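# Flip clear plastic sheet across an open card holder

## Task

A transparent plastic sheet is attached at the card holder's spine like a page and currently rests on the pages of the half that has the strap. Flip it across so it ends up lying flat and fully spread on the opposite half. The card holder must stay open and flat on the table. Do not lift any stack of pages steeply, whether alone or by raising the whole holder, since that counts as failure. Everything has to settle shortly after you stop, and a result that holds only because the robot is still touching it is not done. Release the sheet and move the grippers away at the end. Knocking or placing any rigid object off the table fails the task (cloth, paper and film are exempt).

## Robot and tools

Robot: two arms, left_arm and right_arm, each ending in a parallel gripper. Its fingers point along the gripper's own +z axis and close along its y axis. The reported position is the point between the finger pads, just under 1 cm behind the tips.

Scene frame (used in results): origin at table-top height, midway between the arms, about 5-10 cm behind the table's near edge. +x runs out over the table, +z is up, and left_arm sits on the +y side. The arm names do not indicate image sides. Each result's state line gives each gripper's end_effector_position (m) and end_effector_quat_wxyz. Printed positions drift from truth, more at long reach.

Row layout (shared by execute_actions and move): one list of 14 numbers, each in [-1, 1]. The first 7 are left_arm: dx, dy, dz, rx, ry, rz, opening. The last 7 are right_arm in the same order. Always send all 14, even if one arm is idle.
- dx..rz are offsets, not poses. They are expressed in that gripper's own axes and measured from the gripper's measured pose at the start of the action (for move, from the last reported pose). Scale: 1.0 = 0.6 m for translation or 180 degrees for rotation. rx, ry, rz form a single rotation vector.
- opening is absolute: +1 is fully open (0.087 m), -1 is closed.

execute_actions(actions): a list of actions. Each action is a table of up to 15 rows, and each row lasts one control step (1/30 s). If fewer than 15 rows are given, the last row repeats for the remaining steps. Every row is an offset from the action's start pose, not from the previous row. An empty list only returns state and images. Each action takes 0.5 s.

move(target, speed, blocking): target is one 14-number row. It drives each gripper in a straight line toward its offset pose, and both paths end together after 0.5-10 s. Moves longer than 10 s are cut short. speed is in m/s, from 0.002 to 0.5 (default 0.25), and turning is capped at 2x that in rad/s. The opening is applied at the start. The path ignores obstacles and the other arm, and the gripper can lag, stray or overshoot the speed near full reach. Faster contact and targets set deeper past a surface both press harder. The result adds a move: line showing the ending (done, off_target, moving, held, fault), any limits (paced = the pose was clipped; held = a check blocked steps, after which the arm may speed up), and each gripper's distance from its target. If only one arm is named, the other finished fine. With blocking=false the result comes back after 0.5 s and the move keeps running. Check it with wait(0), and call wait or stop before sending new actions or moves.

wait(seconds): 0-10 s. Arms hold their last command, and the call returns early if a running move ends.
stop(): brakes a running move. The arm needs room to stop, and the fingers keep moving.
zoom_image(camera, region): region is [x0,y0,x1,y1] in pixels of that camera's latest image, at most 504x504. Cameras: cam_high, cam_low, cam_left_wrist, cam_right_wrist, each 504x504.
finished_scene(scene): ends the scene with the given number (1 or 2) after the robot holds its last command. It cannot be undone. The result reports success and the next scene's task. Replying with no tool call ends everything.

Controller behavior: each step's command is clipped to within 70 mm and 16 degrees of the measured pose, then solved by damped IK, with position taking priority over orientation. A long offset can therefore take several actions, and each action advances at most about 70 mm beyond where the arm was. Joint friction can leave a gripper up to about 31 mm short, and tiny commands may not move it at all. Hand target lines show the pose the controller is currently heading for. A pose unreachable line means the clearance check altered or blocked that arm's command. HELD in the step readings marks a step that was held back.

Gripping: grip_measured uses the same scale as opening, and each gripper is offset by up to about 1 mm. To grasp, command roughly 0.02 below grip_measured, or less than that for a lighter hold. Pads are limited to about 20 N, and fast closes squeeze harder. To keep an arm in place, send the offset back to its desired pose in a reply's first call, then zeros afterward, with its intended opening. An arm blocked by an object keeps pressing until it gets a new command.

Hazards: the bar under the bases and the plate behind it stand up to about 3 cm above the table, and touching them gives no warning. Do not let the arms collide. Holding loads heats motors: a MOTOR HOT warning appears at 75 °C, a 10 s stop at 90 °C, and at 100 °C the arm goes limp and falls. The robot keeps holding its command while you think.

Task advice: pinch or slide the sheet's free edge gently, sweep it over the spine in an arc, and lay it flat on the other half. Never lift the page stack or the holder steeply. Release, move clear, and wait for everything to settle before finishing.

Each tool is called after "Request:" by a JSON object that holds its "name" and its "arguments".

## Session

Request:
{"name": "execute_actions", "arguments": {"actions": []}}

Scene clock: 0.00 s.
left_arm: end_effector_position=(+0.3613, +0.3146, +0.3639) grip_measured=+0.985 end_effector_quat_wxyz=(+0.724, +0.000, +0.690, -0.001) | right_arm: end_effector_position=(+0.3865, -0.3241, +0.3366) grip_measured=+0.987 end_effector_quat_wxyz=(+0.700, -0.007, +0.714, -0.008)
Joint positions: left_arm=[0.011 1.032 1.041 0.007 0.011 0.01  0.087] | right_arm=[-0.002  1.042  1.061 -0.007  0.011  0.004  0.087]
Joint velocities: left_arm=[ 0.002  0.002  0.017  0.022 -0.022  0.007  0.001] | right_arm=[-0.012 -0.007  0.012 -0.066 -0.037  0.081 -0.   ]
Motor temperatures (°C, as the motors report them): left_arm=[20 21 22 23 25 22] | right_arm=[22 24 21 24 25 24]
Hand target (left_arm): +0.361, +0.315, +0.364; +0.724, +0.000, +0.690, -0.001
Hand target (right_arm): +0.386, -0.324, +0.337; +0.700, -0.007, +0.714, -0.008

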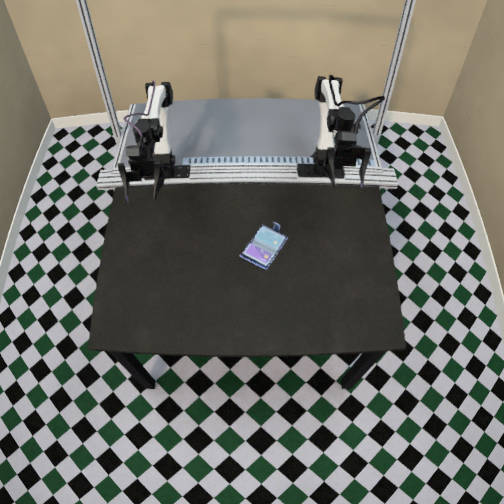

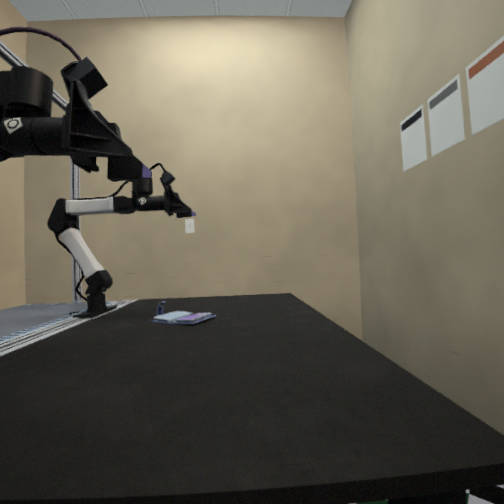

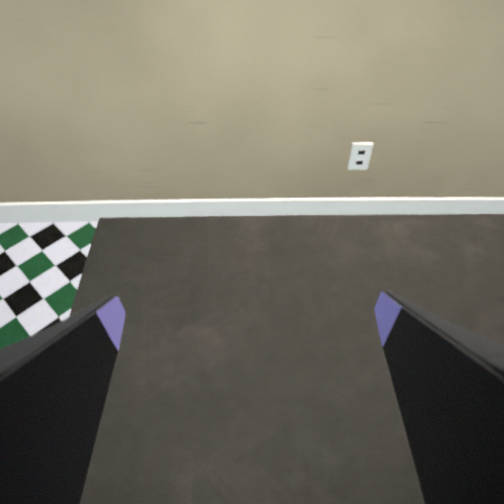

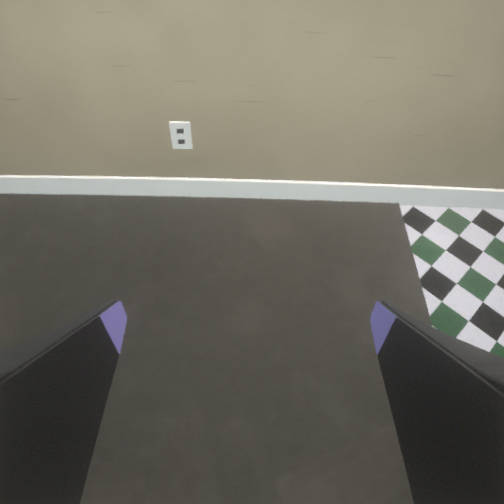

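Request:
{"name": "zoom_image", "arguments": {"camera": "cam_high", "region": [225,210,305,280]}}

Request:
{"name": "zoom_image", "arguments": {"camera": "cam_low", "region": [140,290,230,340]}}

Region (225, 210, 305, 280) of cam_high's 504x504 image, scaled by 6.300, with more detail than that image has; it fills the top 441 rows of this view, and the rest is white.

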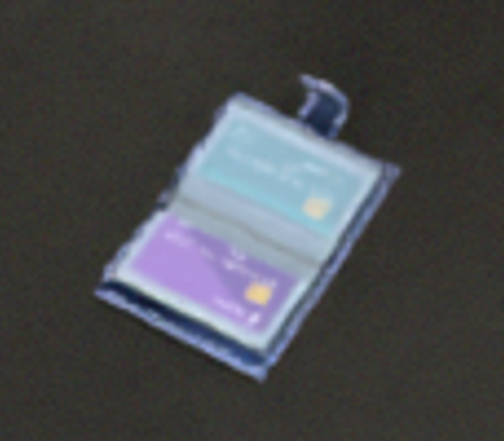

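Region (140, 290, 230, 340) of cam_low's 504x504 image, scaled by 5.600, with more detail than that image has.

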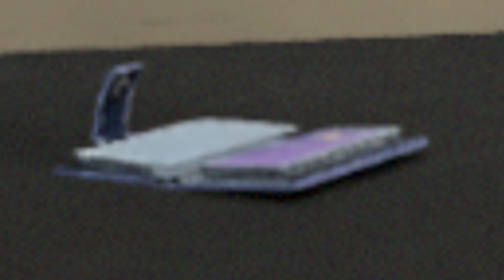

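Request:
{"name": "move", "arguments": {"target": [0.33,-0.39,-0.15,0,0.515,0,0.3,0,0,0,0,0,0,1], "speed": 0.4}}

Request:
{"name": "move", "arguments": {"target": [0,0,0.08,0,0,-0.333,0.3,0,0,0,0,0,0,1], "speed": 0.4}}

Scene clock: 12.27 s.
left_arm: end_effector_position=(+0.2823, +0.0828, +0.1639) grip_measured=+0.300 end_effector_quat_wxyz=(+0.034, +0.001, +0.999, -0.036) | right_arm: end_effector_position=(+0.3865, -0.3241, +0.3366) grip_measured=+0.987 end_effector_quat_wxyz=(+0.700, -0.007, +0.714, -0.008)
Joint positions: left_arm=[-0.581  2.074  2.116 -1.551  0.031 -0.582  0.057] | right_arm=[-0.002  1.042  1.061 -0.007  0.011  0.004  0.087]
Joint velocities: left_arm=[-0.017  0.007 -0.002 -0.022  0.051 -0.022 -0.   ] | right_arm=[-0.007  0.017 -0.002 -0.007  0.007 -0.051 -0.   ]
Motor temperatures (°C, as the motors report them): left_arm=[20 21 24 26 25 22] | right_arm=[22 24 23 27 25 24]
Hand target (left_arm): +0.282, +0.078, +0.165; +0.030, -0.001, +0.999, -0.040
Hand target (right_arm): +0.386, -0.324, +0.337; +0.700, -0.007, +0.714, -0.008
Off the commanded pose (left_arm): 0.003 m, 6 deg.
Off the commanded pose (right_arm): 0.000 m, 0 deg.
joint sent to its limit (left arm) — the command would take joint 4 (wrist pitch) past its lower limit, so that joint was sent only as far as its limit.
move: off_target (left_arm)

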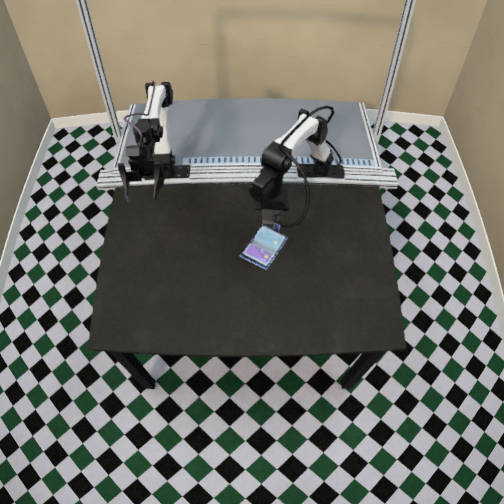

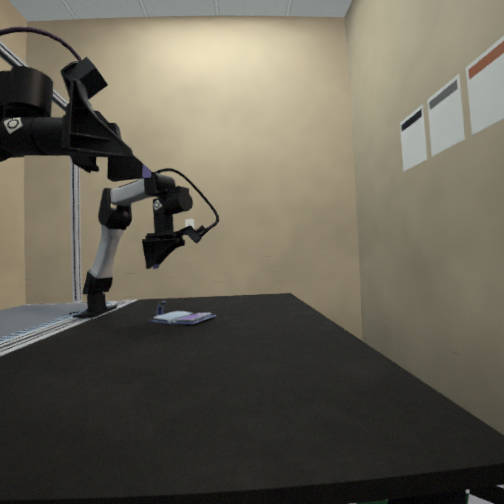

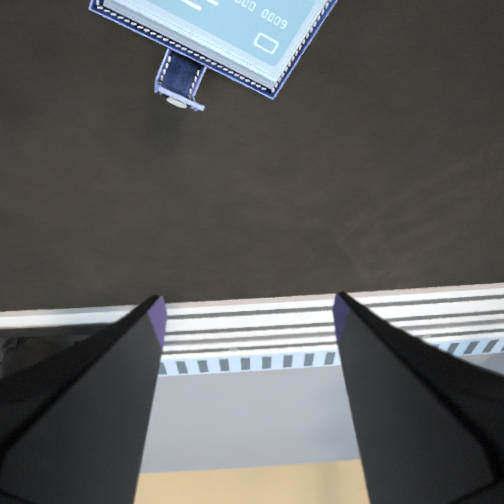

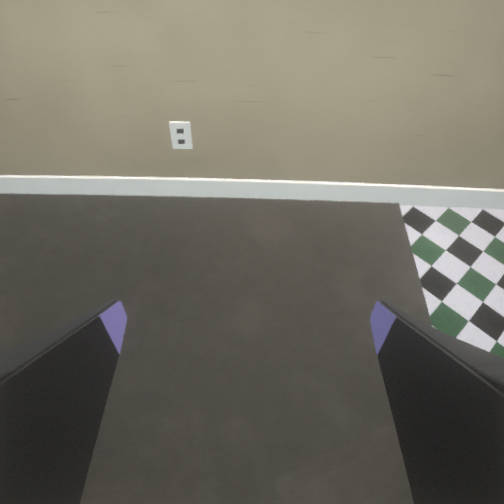

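Scene clock: 14.30 s.
left_arm: end_effector_position=(+0.2826, +0.0791, +0.1132) grip_measured=+0.300 end_effector_quat_wxyz=(+0.006, -0.491, +0.871, -0.035) | right_arm: end_effector_position=(+0.3865, -0.3241, +0.3366) grip_measured=+0.987 end_effector_quat_wxyz=(+0.700, -0.007, +0.714, -0.008)
Joint positions: left_arm=[-0.54   1.914  1.673 -1.296  0.031 -1.569  0.057] | right_arm=[-0.002  1.042  1.061 -0.007  0.011  0.004  0.087]
Joint velocities: left_arm=[ 0.002  0.012 -0.012  0.037  0.022 -0.037  0.   ] | right_arm=[ 0.002 -0.017  0.007  0.022 -0.051  0.022  0.001]
Motor temperatures (°C, as the motors report them): left_arm=[20 22 24 26 25 22] | right_arm=[22 24 23 28 25 24]
Hand target (left_arm): +0.285, +0.080, +0.116; +0.012, -0.498, +0.866, -0.047
Hand target (right_arm): +0.386, -0.324, +0.337; +0.700, -0.007, +0.714, -0.008
Off the commanded pose (left_arm): 0.004 m, 2 deg.
Off the commanded pose (right_arm): 0.000 m, 0 deg.
move: done

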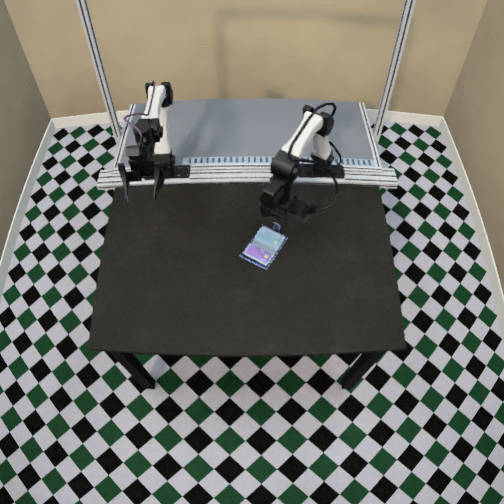

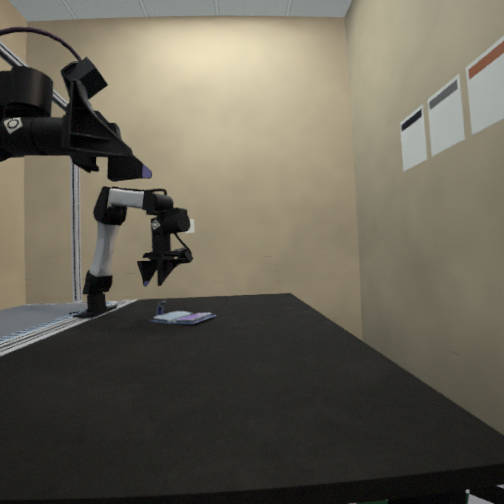

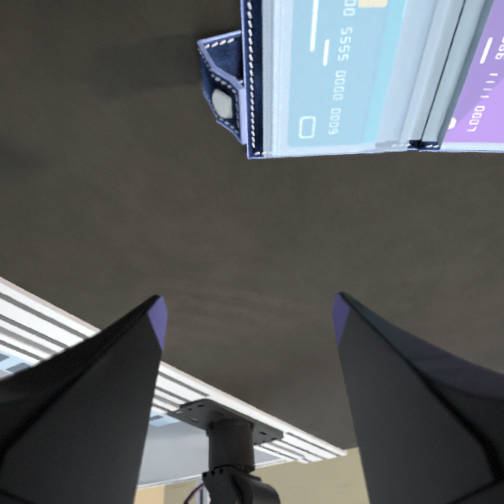

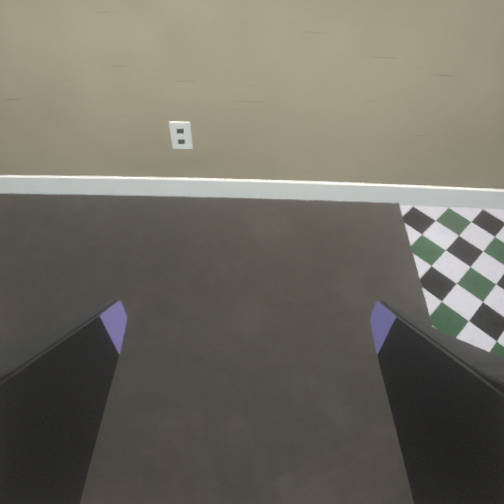

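Request:
{"name": "move", "arguments": {"target": [-0.08,-0.072,0.115,-0.02,0,0,0.1,0,0,0,0,0,0,1]}}

Scene clock: 17.37 s.
left_arm: end_effector_position=(+0.3379, +0.0978, +0.0449) grip_measured=+0.100 end_effector_quat_wxyz=(-0.019, -0.494, +0.869, +0.004) | right_arm: end_effector_position=(+0.3865, -0.3241, +0.3366) grip_measured=+0.987 end_effector_quat_wxyz=(+0.700, -0.007, +0.714, -0.008)
Joint positions: left_arm=[-0.432  2.186  1.796 -1.243  0.031 -1.467  0.048] | right_arm=[-0.002  1.042  1.061 -0.007  0.011  0.004  0.087]
Joint velocities: left_arm=[ 0.012  0.002 -0.007  0.007  0.037 -0.066 -0.   ] | right_arm=[-0.007 -0.002 -0.017  0.007  0.007 -0.037  0.   ]
Motor temperatures (°C, as the motors report them): left_arm=[20 23 24 25 25 22] | right_arm=[22 24 24 28 25 24]
Hand target (left_arm): +0.348, +0.096, +0.047; -0.008, -0.491, +0.871, -0.008
Hand target (right_arm): +0.386, -0.324, +0.337; +0.700, -0.007, +0.714, -0.008
Off the commanded pose (left_arm): 0.010 m, 2 deg.
Off the commanded pose (right_arm): 0.000 m, 0 deg.
move: done

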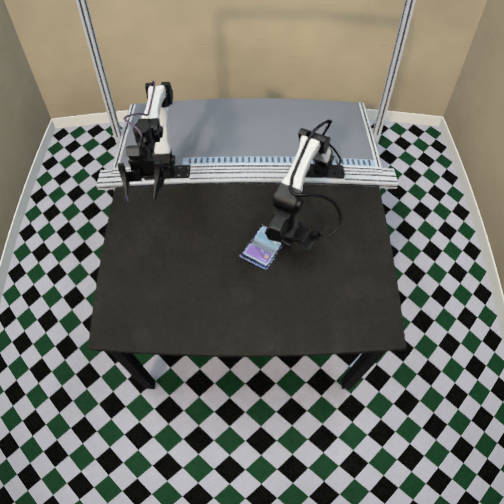

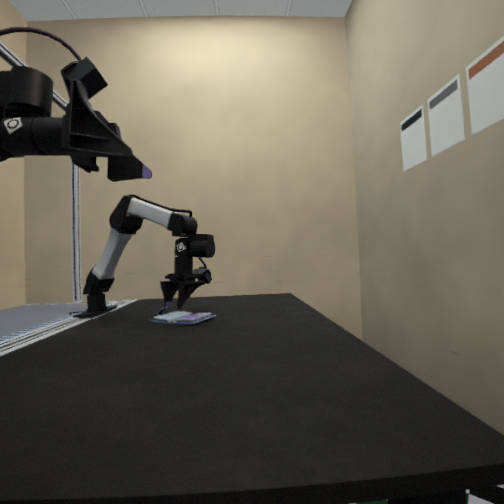

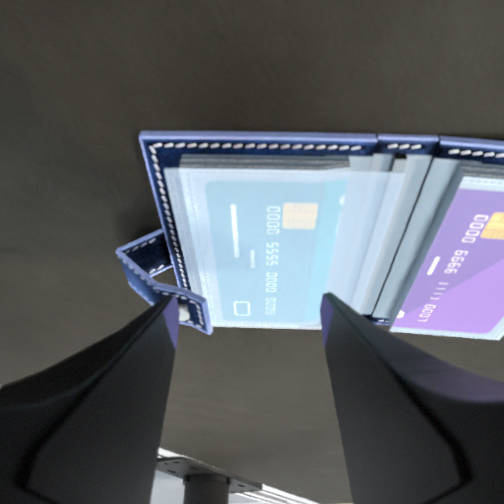

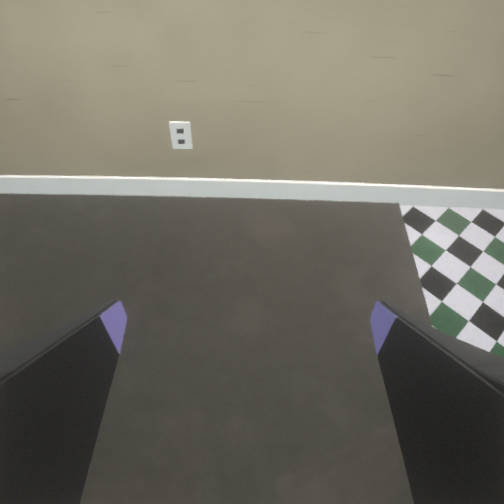

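Request:
{"name": "move", "arguments": {"target": [0,-0.035,-0.005,0,0,0,-0.1,0,0,0,0,0,0,1], "speed": 0.05}}

Request:
{"name": "move", "arguments": {"target": [0,0,0.055,0,0,0,-0.1,0,0,0,0,0,0,1], "speed": 0.04}}

Request:
{"name": "zoom_image", "arguments": {"camera": "cam_low", "region": [140,280,230,340]}}

Scene clock: 21.10 s.
left_arm: end_effector_position=(+0.3554, +0.0897, +0.0500) grip_measured=-0.100 end_effector_quat_wxyz=(-0.016, -0.494, +0.869, -0.001) | right_arm: end_effector_position=(+0.3865, -0.3241, +0.3366) grip_measured=+0.987 end_effector_quat_wxyz=(+0.700, -0.007, +0.714, -0.008)
Joint positions: left_arm=[-0.432  2.256  1.929 -1.295  0.031 -1.466  0.039] | right_arm=[-0.002  1.042  1.061 -0.007  0.011  0.004  0.087]
Joint velocities: left_arm=[ 0.002 -0.022 -0.007 -0.022  0.007 -0.007 -0.001] | right_arm=[-0.012 -0.007  0.002  0.022  0.022  0.037 -0.001]
Motor temperatures (°C, as the motors report them): left_arm=[20 24 25 25 25 22] | right_arm=[22 24 24 29 25 24]
Hand target (left_arm): +0.356, +0.087, +0.047; -0.019, -0.494, +0.869, +0.003
Hand target (right_arm): +0.386, -0.324, +0.337; +0.700, -0.007, +0.714, -0.008
Off the commanded pose (left_arm): 0.004 m, 1 deg.
Off the commanded pose (right_arm): 0.000 m, 0 deg.
move: done

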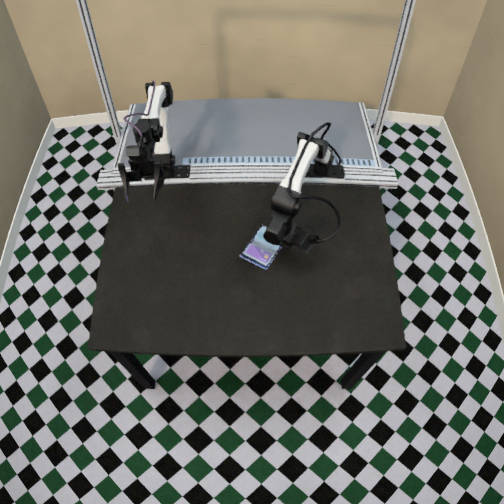

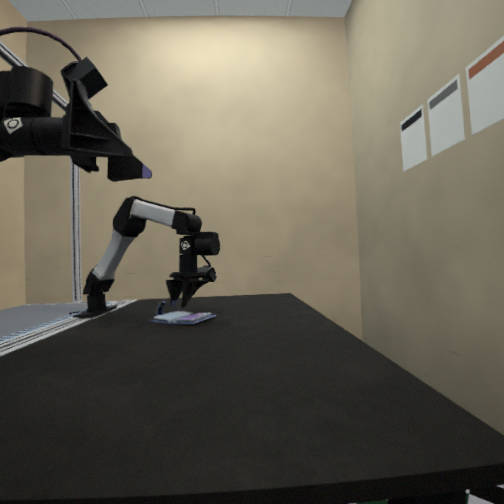

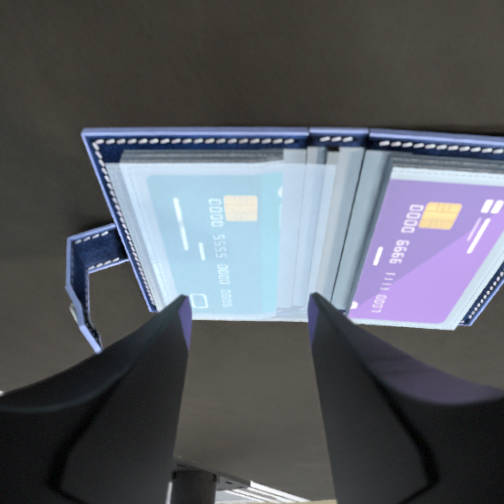

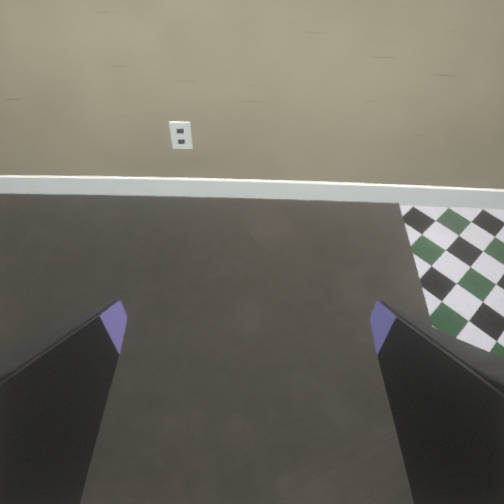

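Scene clock: 22.33 s.
left_arm: end_effector_position=(+0.3548, +0.0901, +0.0270) grip_measured=-0.100 end_effector_quat_wxyz=(-0.014, -0.494, +0.870, -0.004) | right_arm: end_effector_position=(+0.3865, -0.3241, +0.3366) grip_measured=+0.987 end_effector_quat_wxyz=(+0.700, -0.007, +0.714, -0.008)
Joint positions: left_arm=[-0.432  2.256  1.837 -1.197  0.031 -1.466  0.039] | right_arm=[-0.002  1.042  1.061 -0.007  0.011  0.004  0.087]
Joint velocities: left_arm=[-0.012 -0.012  0.007  0.007 -0.022  0.022  0.   ] | right_arm=[-0.012 -0.002  0.012 -0.037 -0.007  0.022 -0.001]
Motor temperatures (°C, as the motors report them): left_arm=[20 24 25 25 25 22] | right_arm=[22 24 24 29 25 24]
Hand target (left_arm): +0.354, +0.090, +0.017; -0.016, -0.494, +0.869, -0.001
Hand target (right_arm): +0.386, -0.324, +0.337; +0.700, -0.007, +0.714, -0.008
Off the commanded pose (left_arm): 0.010 m, 0 deg.
Off the commanded pose (right_arm): 0.000 m, 0 deg.
move: done

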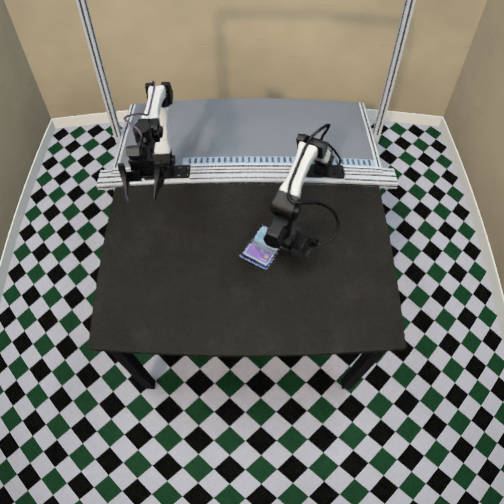

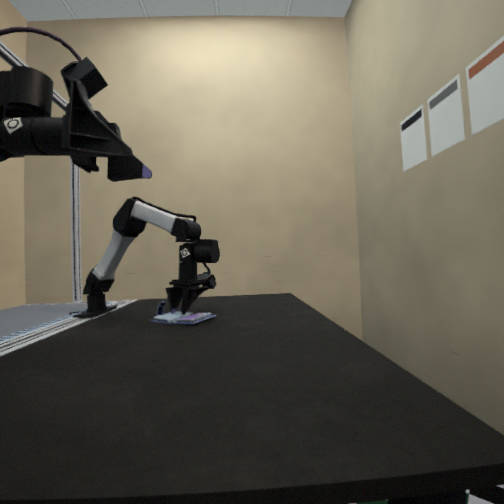

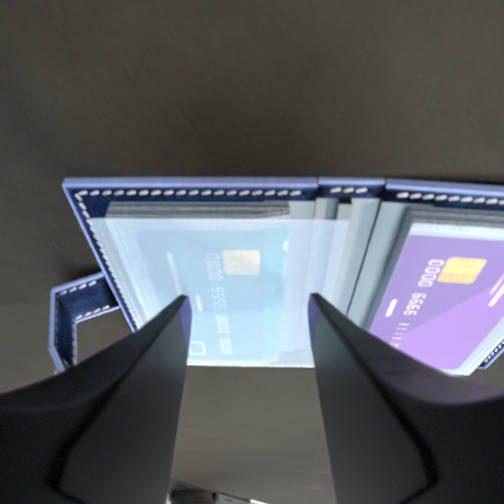

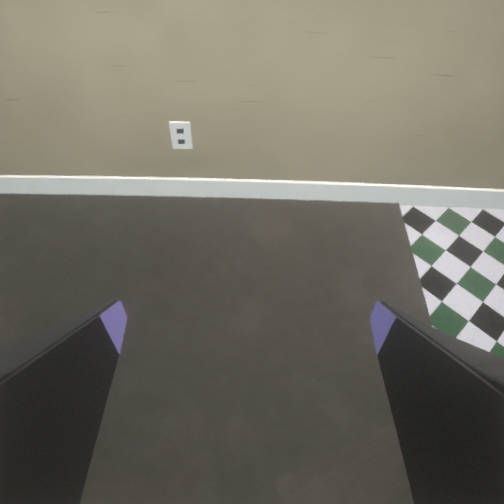

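Region (140, 280, 230, 340) of cam_low's 504x504 image, scaled by 5.600, with more detail than that image has.

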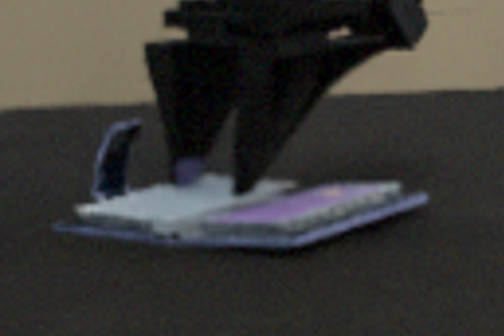

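Open wider, press, then close slowly.

Request:
{"name": "execute_actions", "arguments": {"actions": [[[0,0,0.01,0,0,0,0.3,0,0,0,0,0,0,1]],[[0,0,0.035,0,0,0,0.3,0,0,0,0,0,0,1]],[[0,0,0.025,0,0,0,0.3,0,0,0,0,0,0,1]],[[0,0,0.025,0,0,0,0.1,0,0,0,0,0,0,1]],[[0,0,0.025,0,0,0,-0.1,0,0,0,0,0,0,1]],[[0,0,0.025,0,0,0,-0.3,0,0,0,0,0,0,1]]]}}

Request:
{"name": "zoom_image", "arguments": {"camera": "cam_low", "region": [140,280,230,340]}}

Scene clock: 28.10 s.
left_arm: end_effector_position=(+0.3620, +0.0858, +0.0249) grip_measured=-0.298 end_effector_quat_wxyz=(-0.005, -0.494, +0.869, -0.023) | right_arm: end_effector_position=(+0.3865, -0.3241, +0.3366) grip_measured=+0.987 end_effector_quat_wxyz=(+0.700, -0.007, +0.714, -0.008)
Joint positions: left_arm=[-0.43   2.249  1.816 -1.142  0.04  -1.467  0.031] | right_arm=[-0.002  1.042  1.061 -0.007  0.011  0.004  0.087]
Joint velocities: left_arm=[ 0.002 -0.012  0.002 -0.022 -0.037 -0.007  0.   ] | right_arm=[-0.007 -0.012  0.002 -0.037 -0.066  0.022 -0.001]
Motor temperatures (°C, as the motors report them): left_arm=[20 26 24 25 25 22] | right_arm=[22 24 25 29 25 24]
Hand target (left_arm): +0.359, +0.087, +0.010; -0.009, -0.494, +0.869, -0.016
Hand target (right_arm): +0.386, -0.324, +0.337; +0.700, -0.007, +0.714, -0.008
Off the commanded pose (left_arm): 0.016 m, 1 deg.
Off the commanded pose (right_arm): 0.000 m, 0 deg.
Step readings (end_effector_position; steps 1 to 15: 1st action; 16 to 30: 2nd action; 31 to 45: 3rd action; 46 to 60: 4th action; 61 to 75: 5th action; 76 to 90: 6th action):
0: left_arm (+0.3551, +0.0900, +0.0270) | right_arm (+0.3865, -0.3241, +0.3366)
1: left_arm (+0.3551, +0.0900, +0.0270) | right_arm (+0.3865, -0.3241, +0.3366)
2: left_arm (+0.3551, +0.0900, +0.0270) | right_arm (+0.3865, -0.3241, +0.3366)
4: left_arm (+0.3551, +0.0900, +0.0270) | right_arm (+0.3865, -0.3241, +0.3366)
8: left_arm (+0.3551, +0.0900, +0.0270) | right_arm (+0.3865, -0.3241, +0.3366)
15: left_arm (+0.3551, +0.0900, +0.0270) | right_arm (+0.3865, -0.3241, +0.3366)
16: left_arm (+0.3551, +0.0900, +0.0251) | right_arm (+0.3865, -0.3241, +0.3366)
17: left_arm (+0.3550, +0.0899, +0.0232) | right_arm (+0.3865, -0.3241, +0.3366)
19: left_arm (+0.3556, +0.0900, +0.0233) | right_arm (+0.3865, -0.3241, +0.3366)
23: left_arm (+0.3558, +0.0899, +0.0236) | right_arm (+0.3865, -0.3241, +0.3366)
30: left_arm (+0.3558, +0.0899, +0.0236) | right_arm (+0.3865, -0.3241, +0.3366)
31: left_arm (+0.3558, +0.0899, +0.0236) | right_arm (+0.3865, -0.3241, +0.3366)
32: left_arm (+0.3558, +0.0899, +0.0236) | right_arm (+0.3865, -0.3241, +0.3366)
34: left_arm (+0.3558, +0.0899, +0.0236) | right_arm (+0.3865, -0.3241, +0.3366)
38: left_arm (+0.3558, +0.0899, +0.0236) | right_arm (+0.3865, -0.3241, +0.3366)
45: left_arm (+0.3558, +0.0899, +0.0236) | right_arm (+0.3865, -0.3241, +0.3366)
46: left_arm (+0.3551, +0.0902, +0.0233) | right_arm (+0.3865, -0.3241, +0.3366)
47: left_arm (+0.3553, +0.0898, +0.0233) | right_arm (+0.3865, -0.3241, +0.3366)
49: left_arm (+0.3563, +0.0893, +0.0238) | right_arm (+0.3865, -0.3241, +0.3366)
53: left_arm (+0.3563, +0.0892, +0.0238) | right_arm (+0.3865, -0.3241, +0.3366)
60: left_arm (+0.3563, +0.0892, +0.0238) | right_arm (+0.3865, -0.3241, +0.3366)
61: left_arm (+0.3568, +0.0887, +0.0239) | right_arm (+0.3865, -0.3241, +0.3366)
62: left_arm (+0.3587, +0.0877, +0.0242) | right_arm (+0.3865, -0.3241, +0.3366)
64: left_arm (+0.3588, +0.0877, +0.0243) | right_arm (+0.3865, -0.3241, +0.3366)
68: left_arm (+0.3588, +0.0877, +0.0243) | right_arm (+0.3865, -0.3241, +0.3366)
75: left_arm (+0.3588, +0.0877, +0.0243) | right_arm (+0.3865, -0.3241, +0.3366)
76: left_arm (+0.3598, +0.0870, +0.0244) | right_arm (+0.3865, -0.3241, +0.3366)
77: left_arm (+0.3616, +0.0860, +0.0248) | right_arm (+0.3865, -0.3241, +0.3366)
79: left_arm (+0.3618, +0.0859, +0.0249) | right_arm (+0.3865, -0.3241, +0.3366)
83: left_arm (+0.3620, +0.0858, +0.0249) | right_arm (+0.3865, -0.3241, +0.3366)
90: end_effector_position above

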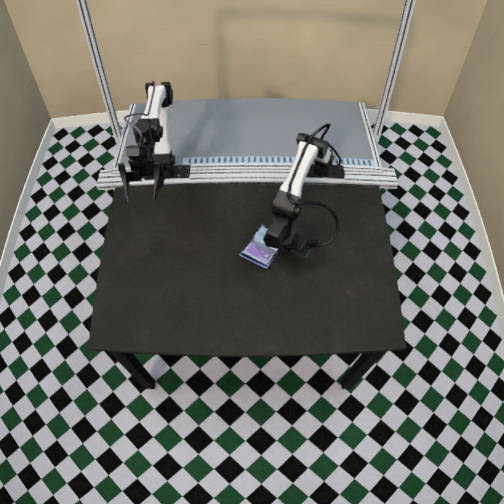

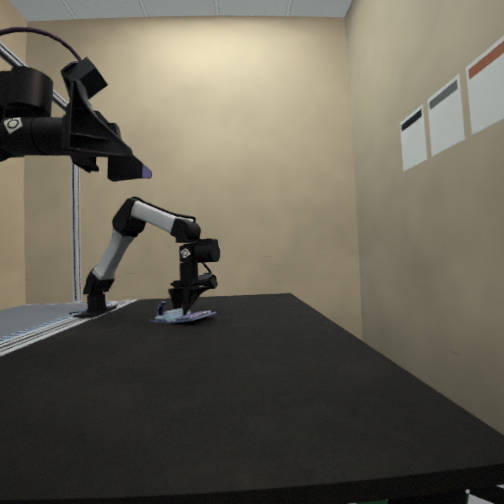

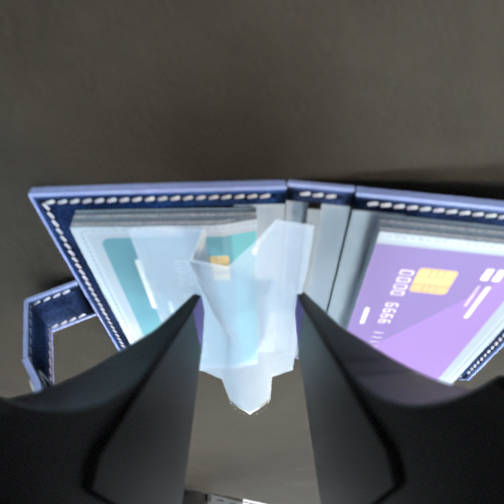

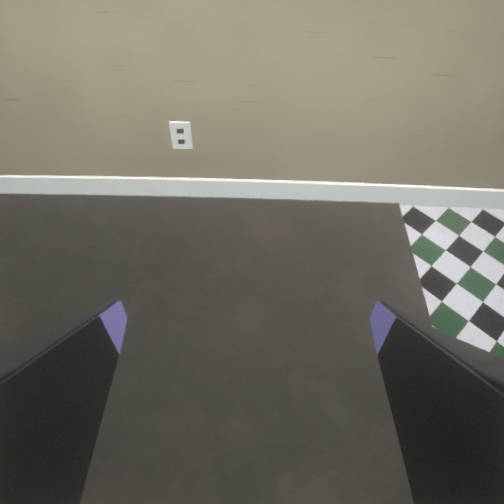

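Region (140, 280, 230, 340) of cam_low's 504x504 image, scaled by 5.600, with more detail than that image has.

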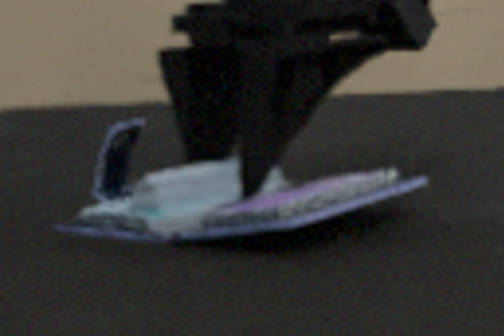

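Request:
{"name": "execute_actions", "arguments": {"actions": [[[0,-0.02,0.015,0,0,0,-0.5,0,0,0,0,0,0,1]],[[0,-0.02,0.012,0,0,0,-0.7,0,0,0,0,0,0,1]]]}}

Request:
{"name": "zoom_image", "arguments": {"camera": "cam_low", "region": [140,280,230,340]}}

Scene clock: 31.27 s.
left_arm: end_effector_position=(+0.3775, +0.0785, +0.0213) grip_measured=-0.700 end_effector_quat_wxyz=(-0.002, -0.495, +0.868, -0.029) | right_arm: end_effector_position=(+0.3865, -0.3241, +0.3366) grip_measured=+0.987 end_effector_quat_wxyz=(+0.700, -0.007, +0.714, -0.008)
Joint positions: left_arm=[-0.43   2.311  1.904 -1.154  0.041 -1.468  0.013] | right_arm=[-0.002  1.042  1.061 -0.007  0.011  0.004  0.087]
Joint velocities: left_arm=[ 0.002 -0.022  0.012  0.007  0.022 -0.022  0.   ] | right_arm=[-0.007  0.012 -0.002 -0.007 -0.022  0.007  0.001]
Motor temperatures (°C, as the motors report them): left_arm=[20 26 25 24 25 22] | right_arm=[22 24 25 30 25 24]
Hand target (left_arm): +0.380, +0.076, +0.018; -0.003, -0.495, +0.868, -0.028
Hand target (right_arm): +0.386, -0.324, +0.337; +0.700, -0.007, +0.714, -0.008
Off the commanded pose (left_arm): 0.005 m, 0 deg.
Off the commanded pose (right_arm): 0.000 m, 0 deg.
Step readings (end_effector_position; steps 1 to 15: 1st action; 16 to 30: 2nd action):
0: left_arm (+0.3620, +0.0858, +0.0249) | right_arm (+0.3865, -0.3241, +0.3366)
1: left_arm (+0.3636, +0.0850, +0.0262) | right_arm (+0.3865, -0.3241, +0.3366)
2: left_arm (+0.3664, +0.0837, +0.0266) | right_arm (+0.3865, -0.3241, +0.3366)
4: left_arm (+0.3693, +0.0824, +0.0253) | right_arm (+0.3865, -0.3241, +0.3366)
8: left_arm (+0.3699, +0.0820, +0.0251) | right_arm (+0.3865, -0.3241, +0.3366)
15: left_arm (+0.3699, +0.0820, +0.0251) | right_arm (+0.3865, -0.3241, +0.3366)
16: left_arm (+0.3705, +0.0817, +0.0256) | right_arm (+0.3865, -0.3241, +0.3366)
17: left_arm (+0.3730, +0.0805, +0.0256) | right_arm (+0.3865, -0.3241, +0.3366)
19: left_arm (+0.3765, +0.0789, +0.0243) | right_arm (+0.3865, -0.3241, +0.3366)
23: left_arm (+0.3770, +0.0787, +0.0212) | right_arm (+0.3865, -0.3241, +0.3366)
30: end_effector_position above

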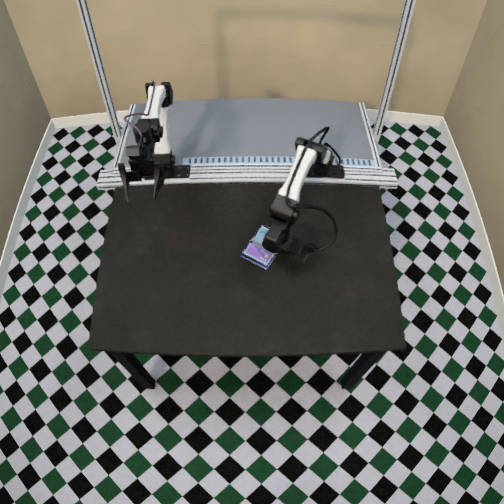

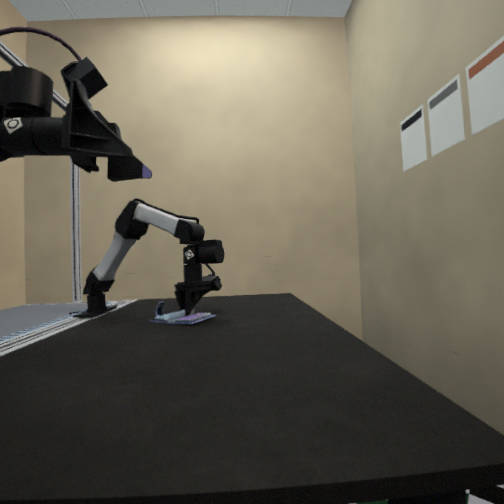

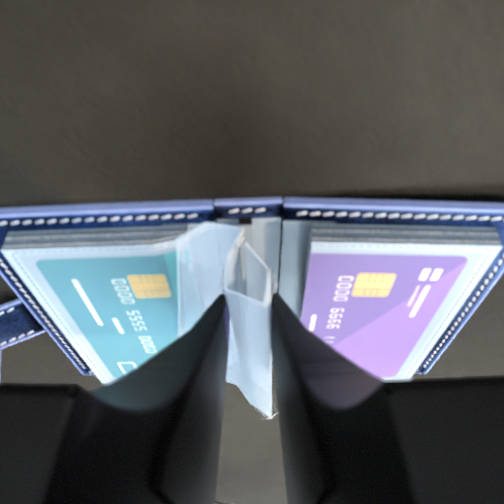

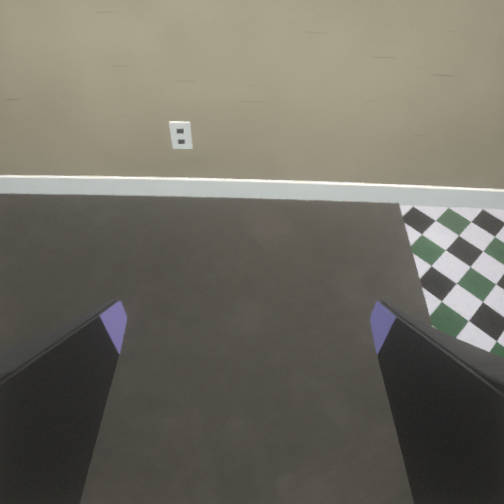

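Region (140, 280, 230, 340) of cam_low's 504x504 image, scaled by 5.600, with more detail than that image has.

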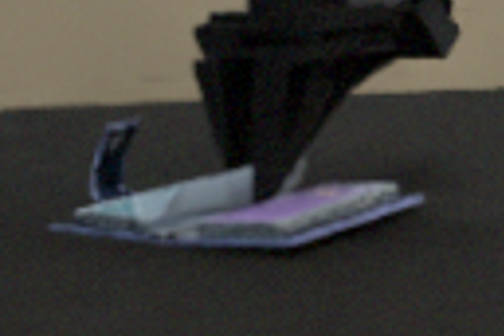

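Request:
{"name": "execute_actions", "arguments": {"actions": [[[0,-0.005,-0.016,0,0,0,-0.75,0,0,0,0,0,0,1]],[[0,-0.025,0,0,0,0,-0.65,0,0,0,0,0,0,1]],[[0,-0.025,0.005,0,0,0,-0.55,0,0,0,0,0,0,1]]]}}

Request:
{"name": "zoom_image", "arguments": {"camera": "cam_low", "region": [140,280,230,340]}}

Scene clock: 35.17 s.
left_arm: end_effector_position=(+0.4027, +0.0668, +0.0346) grip_measured=-0.550 end_effector_quat_wxyz=(+0.005, -0.494, +0.868, -0.038) | right_arm: end_effector_position=(+0.3865, -0.3241, +0.3366) grip_measured=+0.987 end_effector_quat_wxyz=(+0.700, -0.007, +0.714, -0.008)
Joint positions: left_arm=[-0.43   2.415  2.135 -1.258  0.041 -1.468  0.02 ] | right_arm=[-0.002  1.042  1.061 -0.007  0.011  0.004  0.087]
Joint velocities: left_arm=[-0.002 -0.007  0.007 -0.051 -0.007 -0.022  0.   ] | right_arm=[-0.022 -0.012  0.012 -0.095  0.022 -0.037 -0.   ]
Motor temperatures (°C, as the motors report them): left_arm=[20 27 25 24 25 22] | right_arm=[22 24 26 30 25 24]
Hand target (left_arm): +0.403, +0.065, +0.031; +0.001, -0.495, +0.868, -0.034
Hand target (right_arm): +0.386, -0.324, +0.337; +0.700, -0.007, +0.714, -0.008
Off the commanded pose (left_arm): 0.005 m, 1 deg.
Off the commanded pose (right_arm): 0.000 m, 0 deg.
Step readings (end_effector_position; steps 1 to 15: 1st action; 16 to 30: 2nd action; 31 to 45: 3rd action):
0: left_arm (+0.3775, +0.0785, +0.0213) | right_arm (+0.3865, -0.3241, +0.3366)
1: left_arm (+0.3774, +0.0785, +0.0224) | right_arm (+0.3865, -0.3241, +0.3366)
2: left_arm (+0.3774, +0.0785, +0.0236) | right_arm (+0.3865, -0.3241, +0.3366)
4: left_arm (+0.3786, +0.0779, +0.0266) | right_arm (+0.3865, -0.3241, +0.3366)
8: left_arm (+0.3790, +0.0778, +0.0282) | right_arm (+0.3865, -0.3241, +0.3366)
15: left_arm (+0.3777, +0.0784, +0.0281) | right_arm (+0.3865, -0.3241, +0.3366)
16: left_arm (+0.3784, +0.0780, +0.0291) | right_arm (+0.3865, -0.3241, +0.3366)
17: left_arm (+0.3822, +0.0763, +0.0302) | right_arm (+0.3865, -0.3241, +0.3366)
19: left_arm (+0.3898, +0.0728, +0.0319) | right_arm (+0.3865, -0.3241, +0.3366)
23: left_arm (+0.3922, +0.0717, +0.0332) | right_arm (+0.3865, -0.3241, +0.3366)
30: left_arm (+0.3901, +0.0726, +0.0326) | right_arm (+0.3865, -0.3241, +0.3366)
31: left_arm (+0.3907, +0.0723, +0.0333) | right_arm (+0.3865, -0.3241, +0.3366)
32: left_arm (+0.3948, +0.0704, +0.0341) | right_arm (+0.3865, -0.3241, +0.3366)
34: left_arm (+0.4022, +0.0670, +0.0349) | right_arm (+0.3865, -0.3241, +0.3366)
38: left_arm (+0.4038, +0.0663, +0.0345) | right_arm (+0.3865, -0.3241, +0.3366)
45: end_effector_position above

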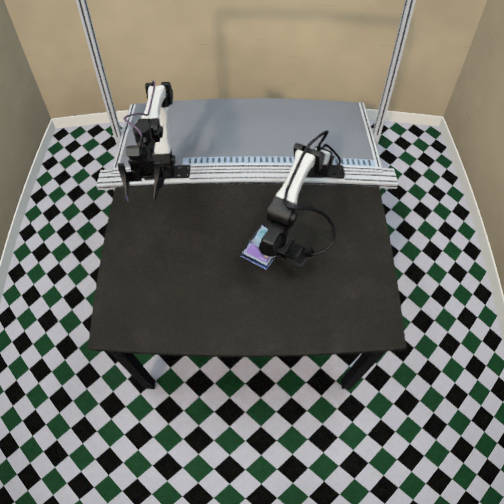

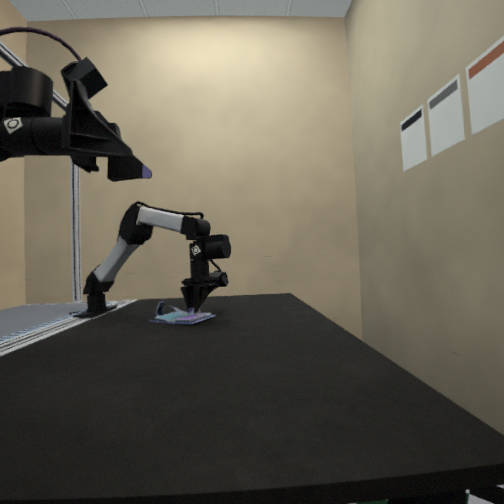

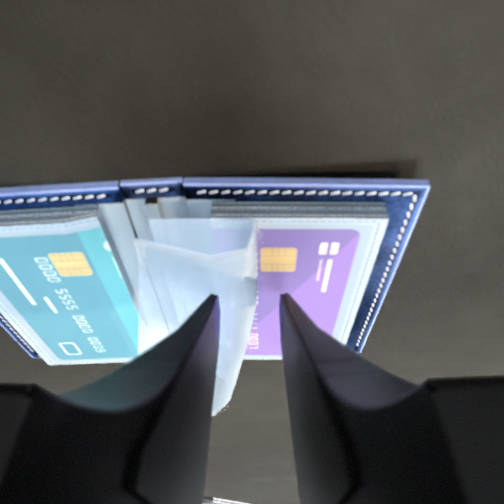

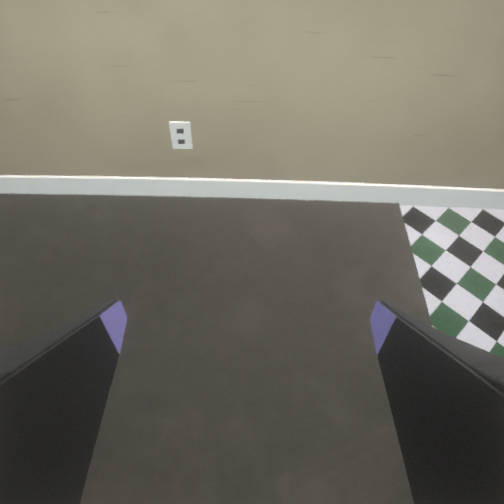

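Region (140, 280, 230, 340) of cam_low's 504x504 image, scaled by 5.600, with more detail than that image has.

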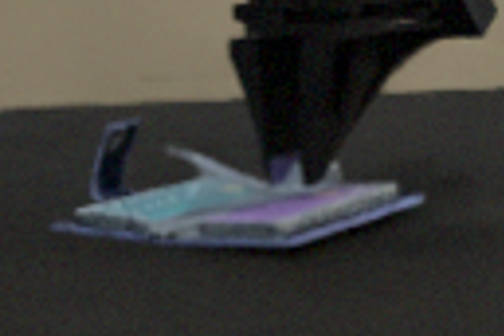

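Good; press lower and keep dragging.

Request:
{"name": "execute_actions", "arguments": {"actions": [[[0,0,0.025,0,0,0,-0.55,0,0,0,0,0,0,1]],[[0,-0.02,0.015,0,0,0,-0.55,0,0,0,0,0,0,1]],[[0,-0.02,0.012,0,0,0,-0.55,0,0,0,0,0,0,1]]]}}

Request:
{"name": "zoom_image", "arguments": {"camera": "cam_low", "region": [140,280,230,340]}}

Scene clock: 39.27 s.
left_arm: end_effector_position=(+0.4192, +0.0591, +0.0296) grip_measured=-0.550 end_effector_quat_wxyz=(+0.009, -0.494, +0.868, -0.045) | right_arm: end_effector_position=(+0.3865, -0.3241, +0.3366) grip_measured=+0.987 end_effector_quat_wxyz=(+0.700, -0.007, +0.714, -0.008)
Joint positions: left_arm=[-0.43   2.499  2.265 -1.288  0.041 -1.468  0.02 ] | right_arm=[-0.002  1.042  1.061 -0.007  0.011  0.004  0.087]
Joint velocities: left_arm=[-0.002  0.002 -0.007  0.022 -0.007 -0.007  0.   ] | right_arm=[0.007 0.007 0.012 0.066 0.022 0.007 0.   ]
Motor temperatures (°C, as the motors report them): left_arm=[20 28 25 24 25 22] | right_arm=[22 24 26 31 25 24]
Hand target (left_arm): +0.420, +0.057, +0.022; +0.005, -0.494, +0.868, -0.039
Hand target (right_arm): +0.386, -0.324, +0.337; +0.700, -0.007, +0.714, -0.008
Off the commanded pose (left_arm): 0.008 m, 1 deg.
Off the commanded pose (right_arm): 0.000 m, 0 deg.
Step readings (end_effector_position; steps 1 to 15: 1st action; 16 to 30: 2nd action; 31 to 45: 3rd action):
0: left_arm (+0.4024, +0.0670, +0.0346) | right_arm (+0.3865, -0.3241, +0.3366)
1: left_arm (+0.4024, +0.0670, +0.0335) | right_arm (+0.3865, -0.3241, +0.3366)
2: left_arm (+0.4024, +0.0669, +0.0321) | right_arm (+0.3865, -0.3241, +0.3366)
4: left_arm (+0.4010, +0.0676, +0.0287) | right_arm (+0.3865, -0.3241, +0.3366)
8: left_arm (+0.4011, +0.0676, +0.0280) | right_arm (+0.3865, -0.3241, +0.3366)
15: left_arm (+0.4011, +0.0676, +0.0280) | right_arm (+0.3865, -0.3241, +0.3366)
16: left_arm (+0.4017, +0.0673, +0.0282) | right_arm (+0.3865, -0.3241, +0.3366)
17: left_arm (+0.4045, +0.0660, +0.0286) | right_arm (+0.3865, -0.3241, +0.3366)
19: left_arm (+0.4088, +0.0640, +0.0281) | right_arm (+0.3865, -0.3241, +0.3366)
23: left_arm (+0.4095, +0.0636, +0.0285) | right_arm (+0.3865, -0.3241, +0.3366)
30: left_arm (+0.4095, +0.0637, +0.0283) | right_arm (+0.3865, -0.3241, +0.3366)
31: left_arm (+0.4101, +0.0634, +0.0289) | right_arm (+0.3865, -0.3241, +0.3366)
32: left_arm (+0.4131, +0.0619, +0.0294) | right_arm (+0.3865, -0.3241, +0.3366)
34: left_arm (+0.4182, +0.0596, +0.0296) | right_arm (+0.3865, -0.3241, +0.3366)
38: left_arm (+0.4194, +0.0591, +0.0297) | right_arm (+0.3865, -0.3241, +0.3366)
45: end_effector_position above

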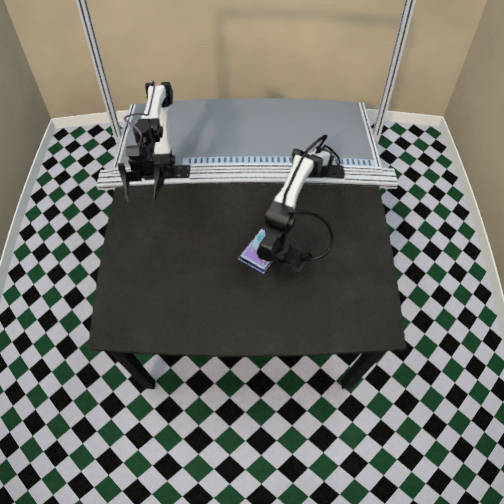

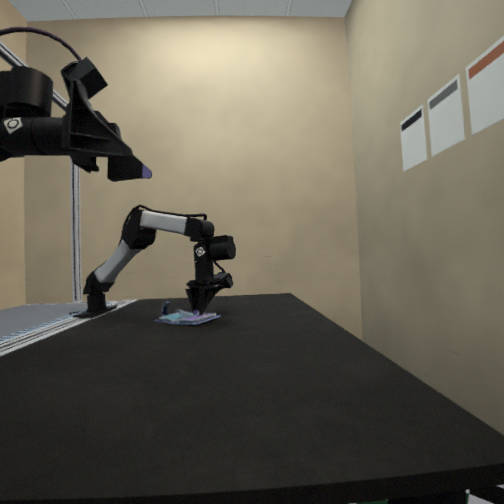

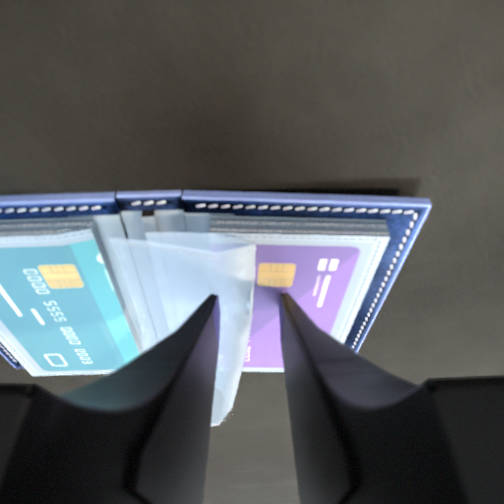

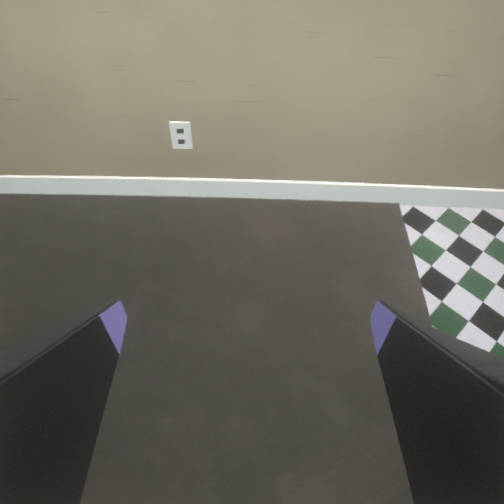

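Region (140, 280, 230, 340) of cam_low's 504x504 image, scaled by 5.600, with more detail than that image has.

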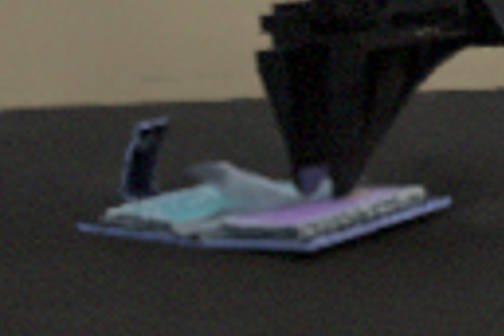

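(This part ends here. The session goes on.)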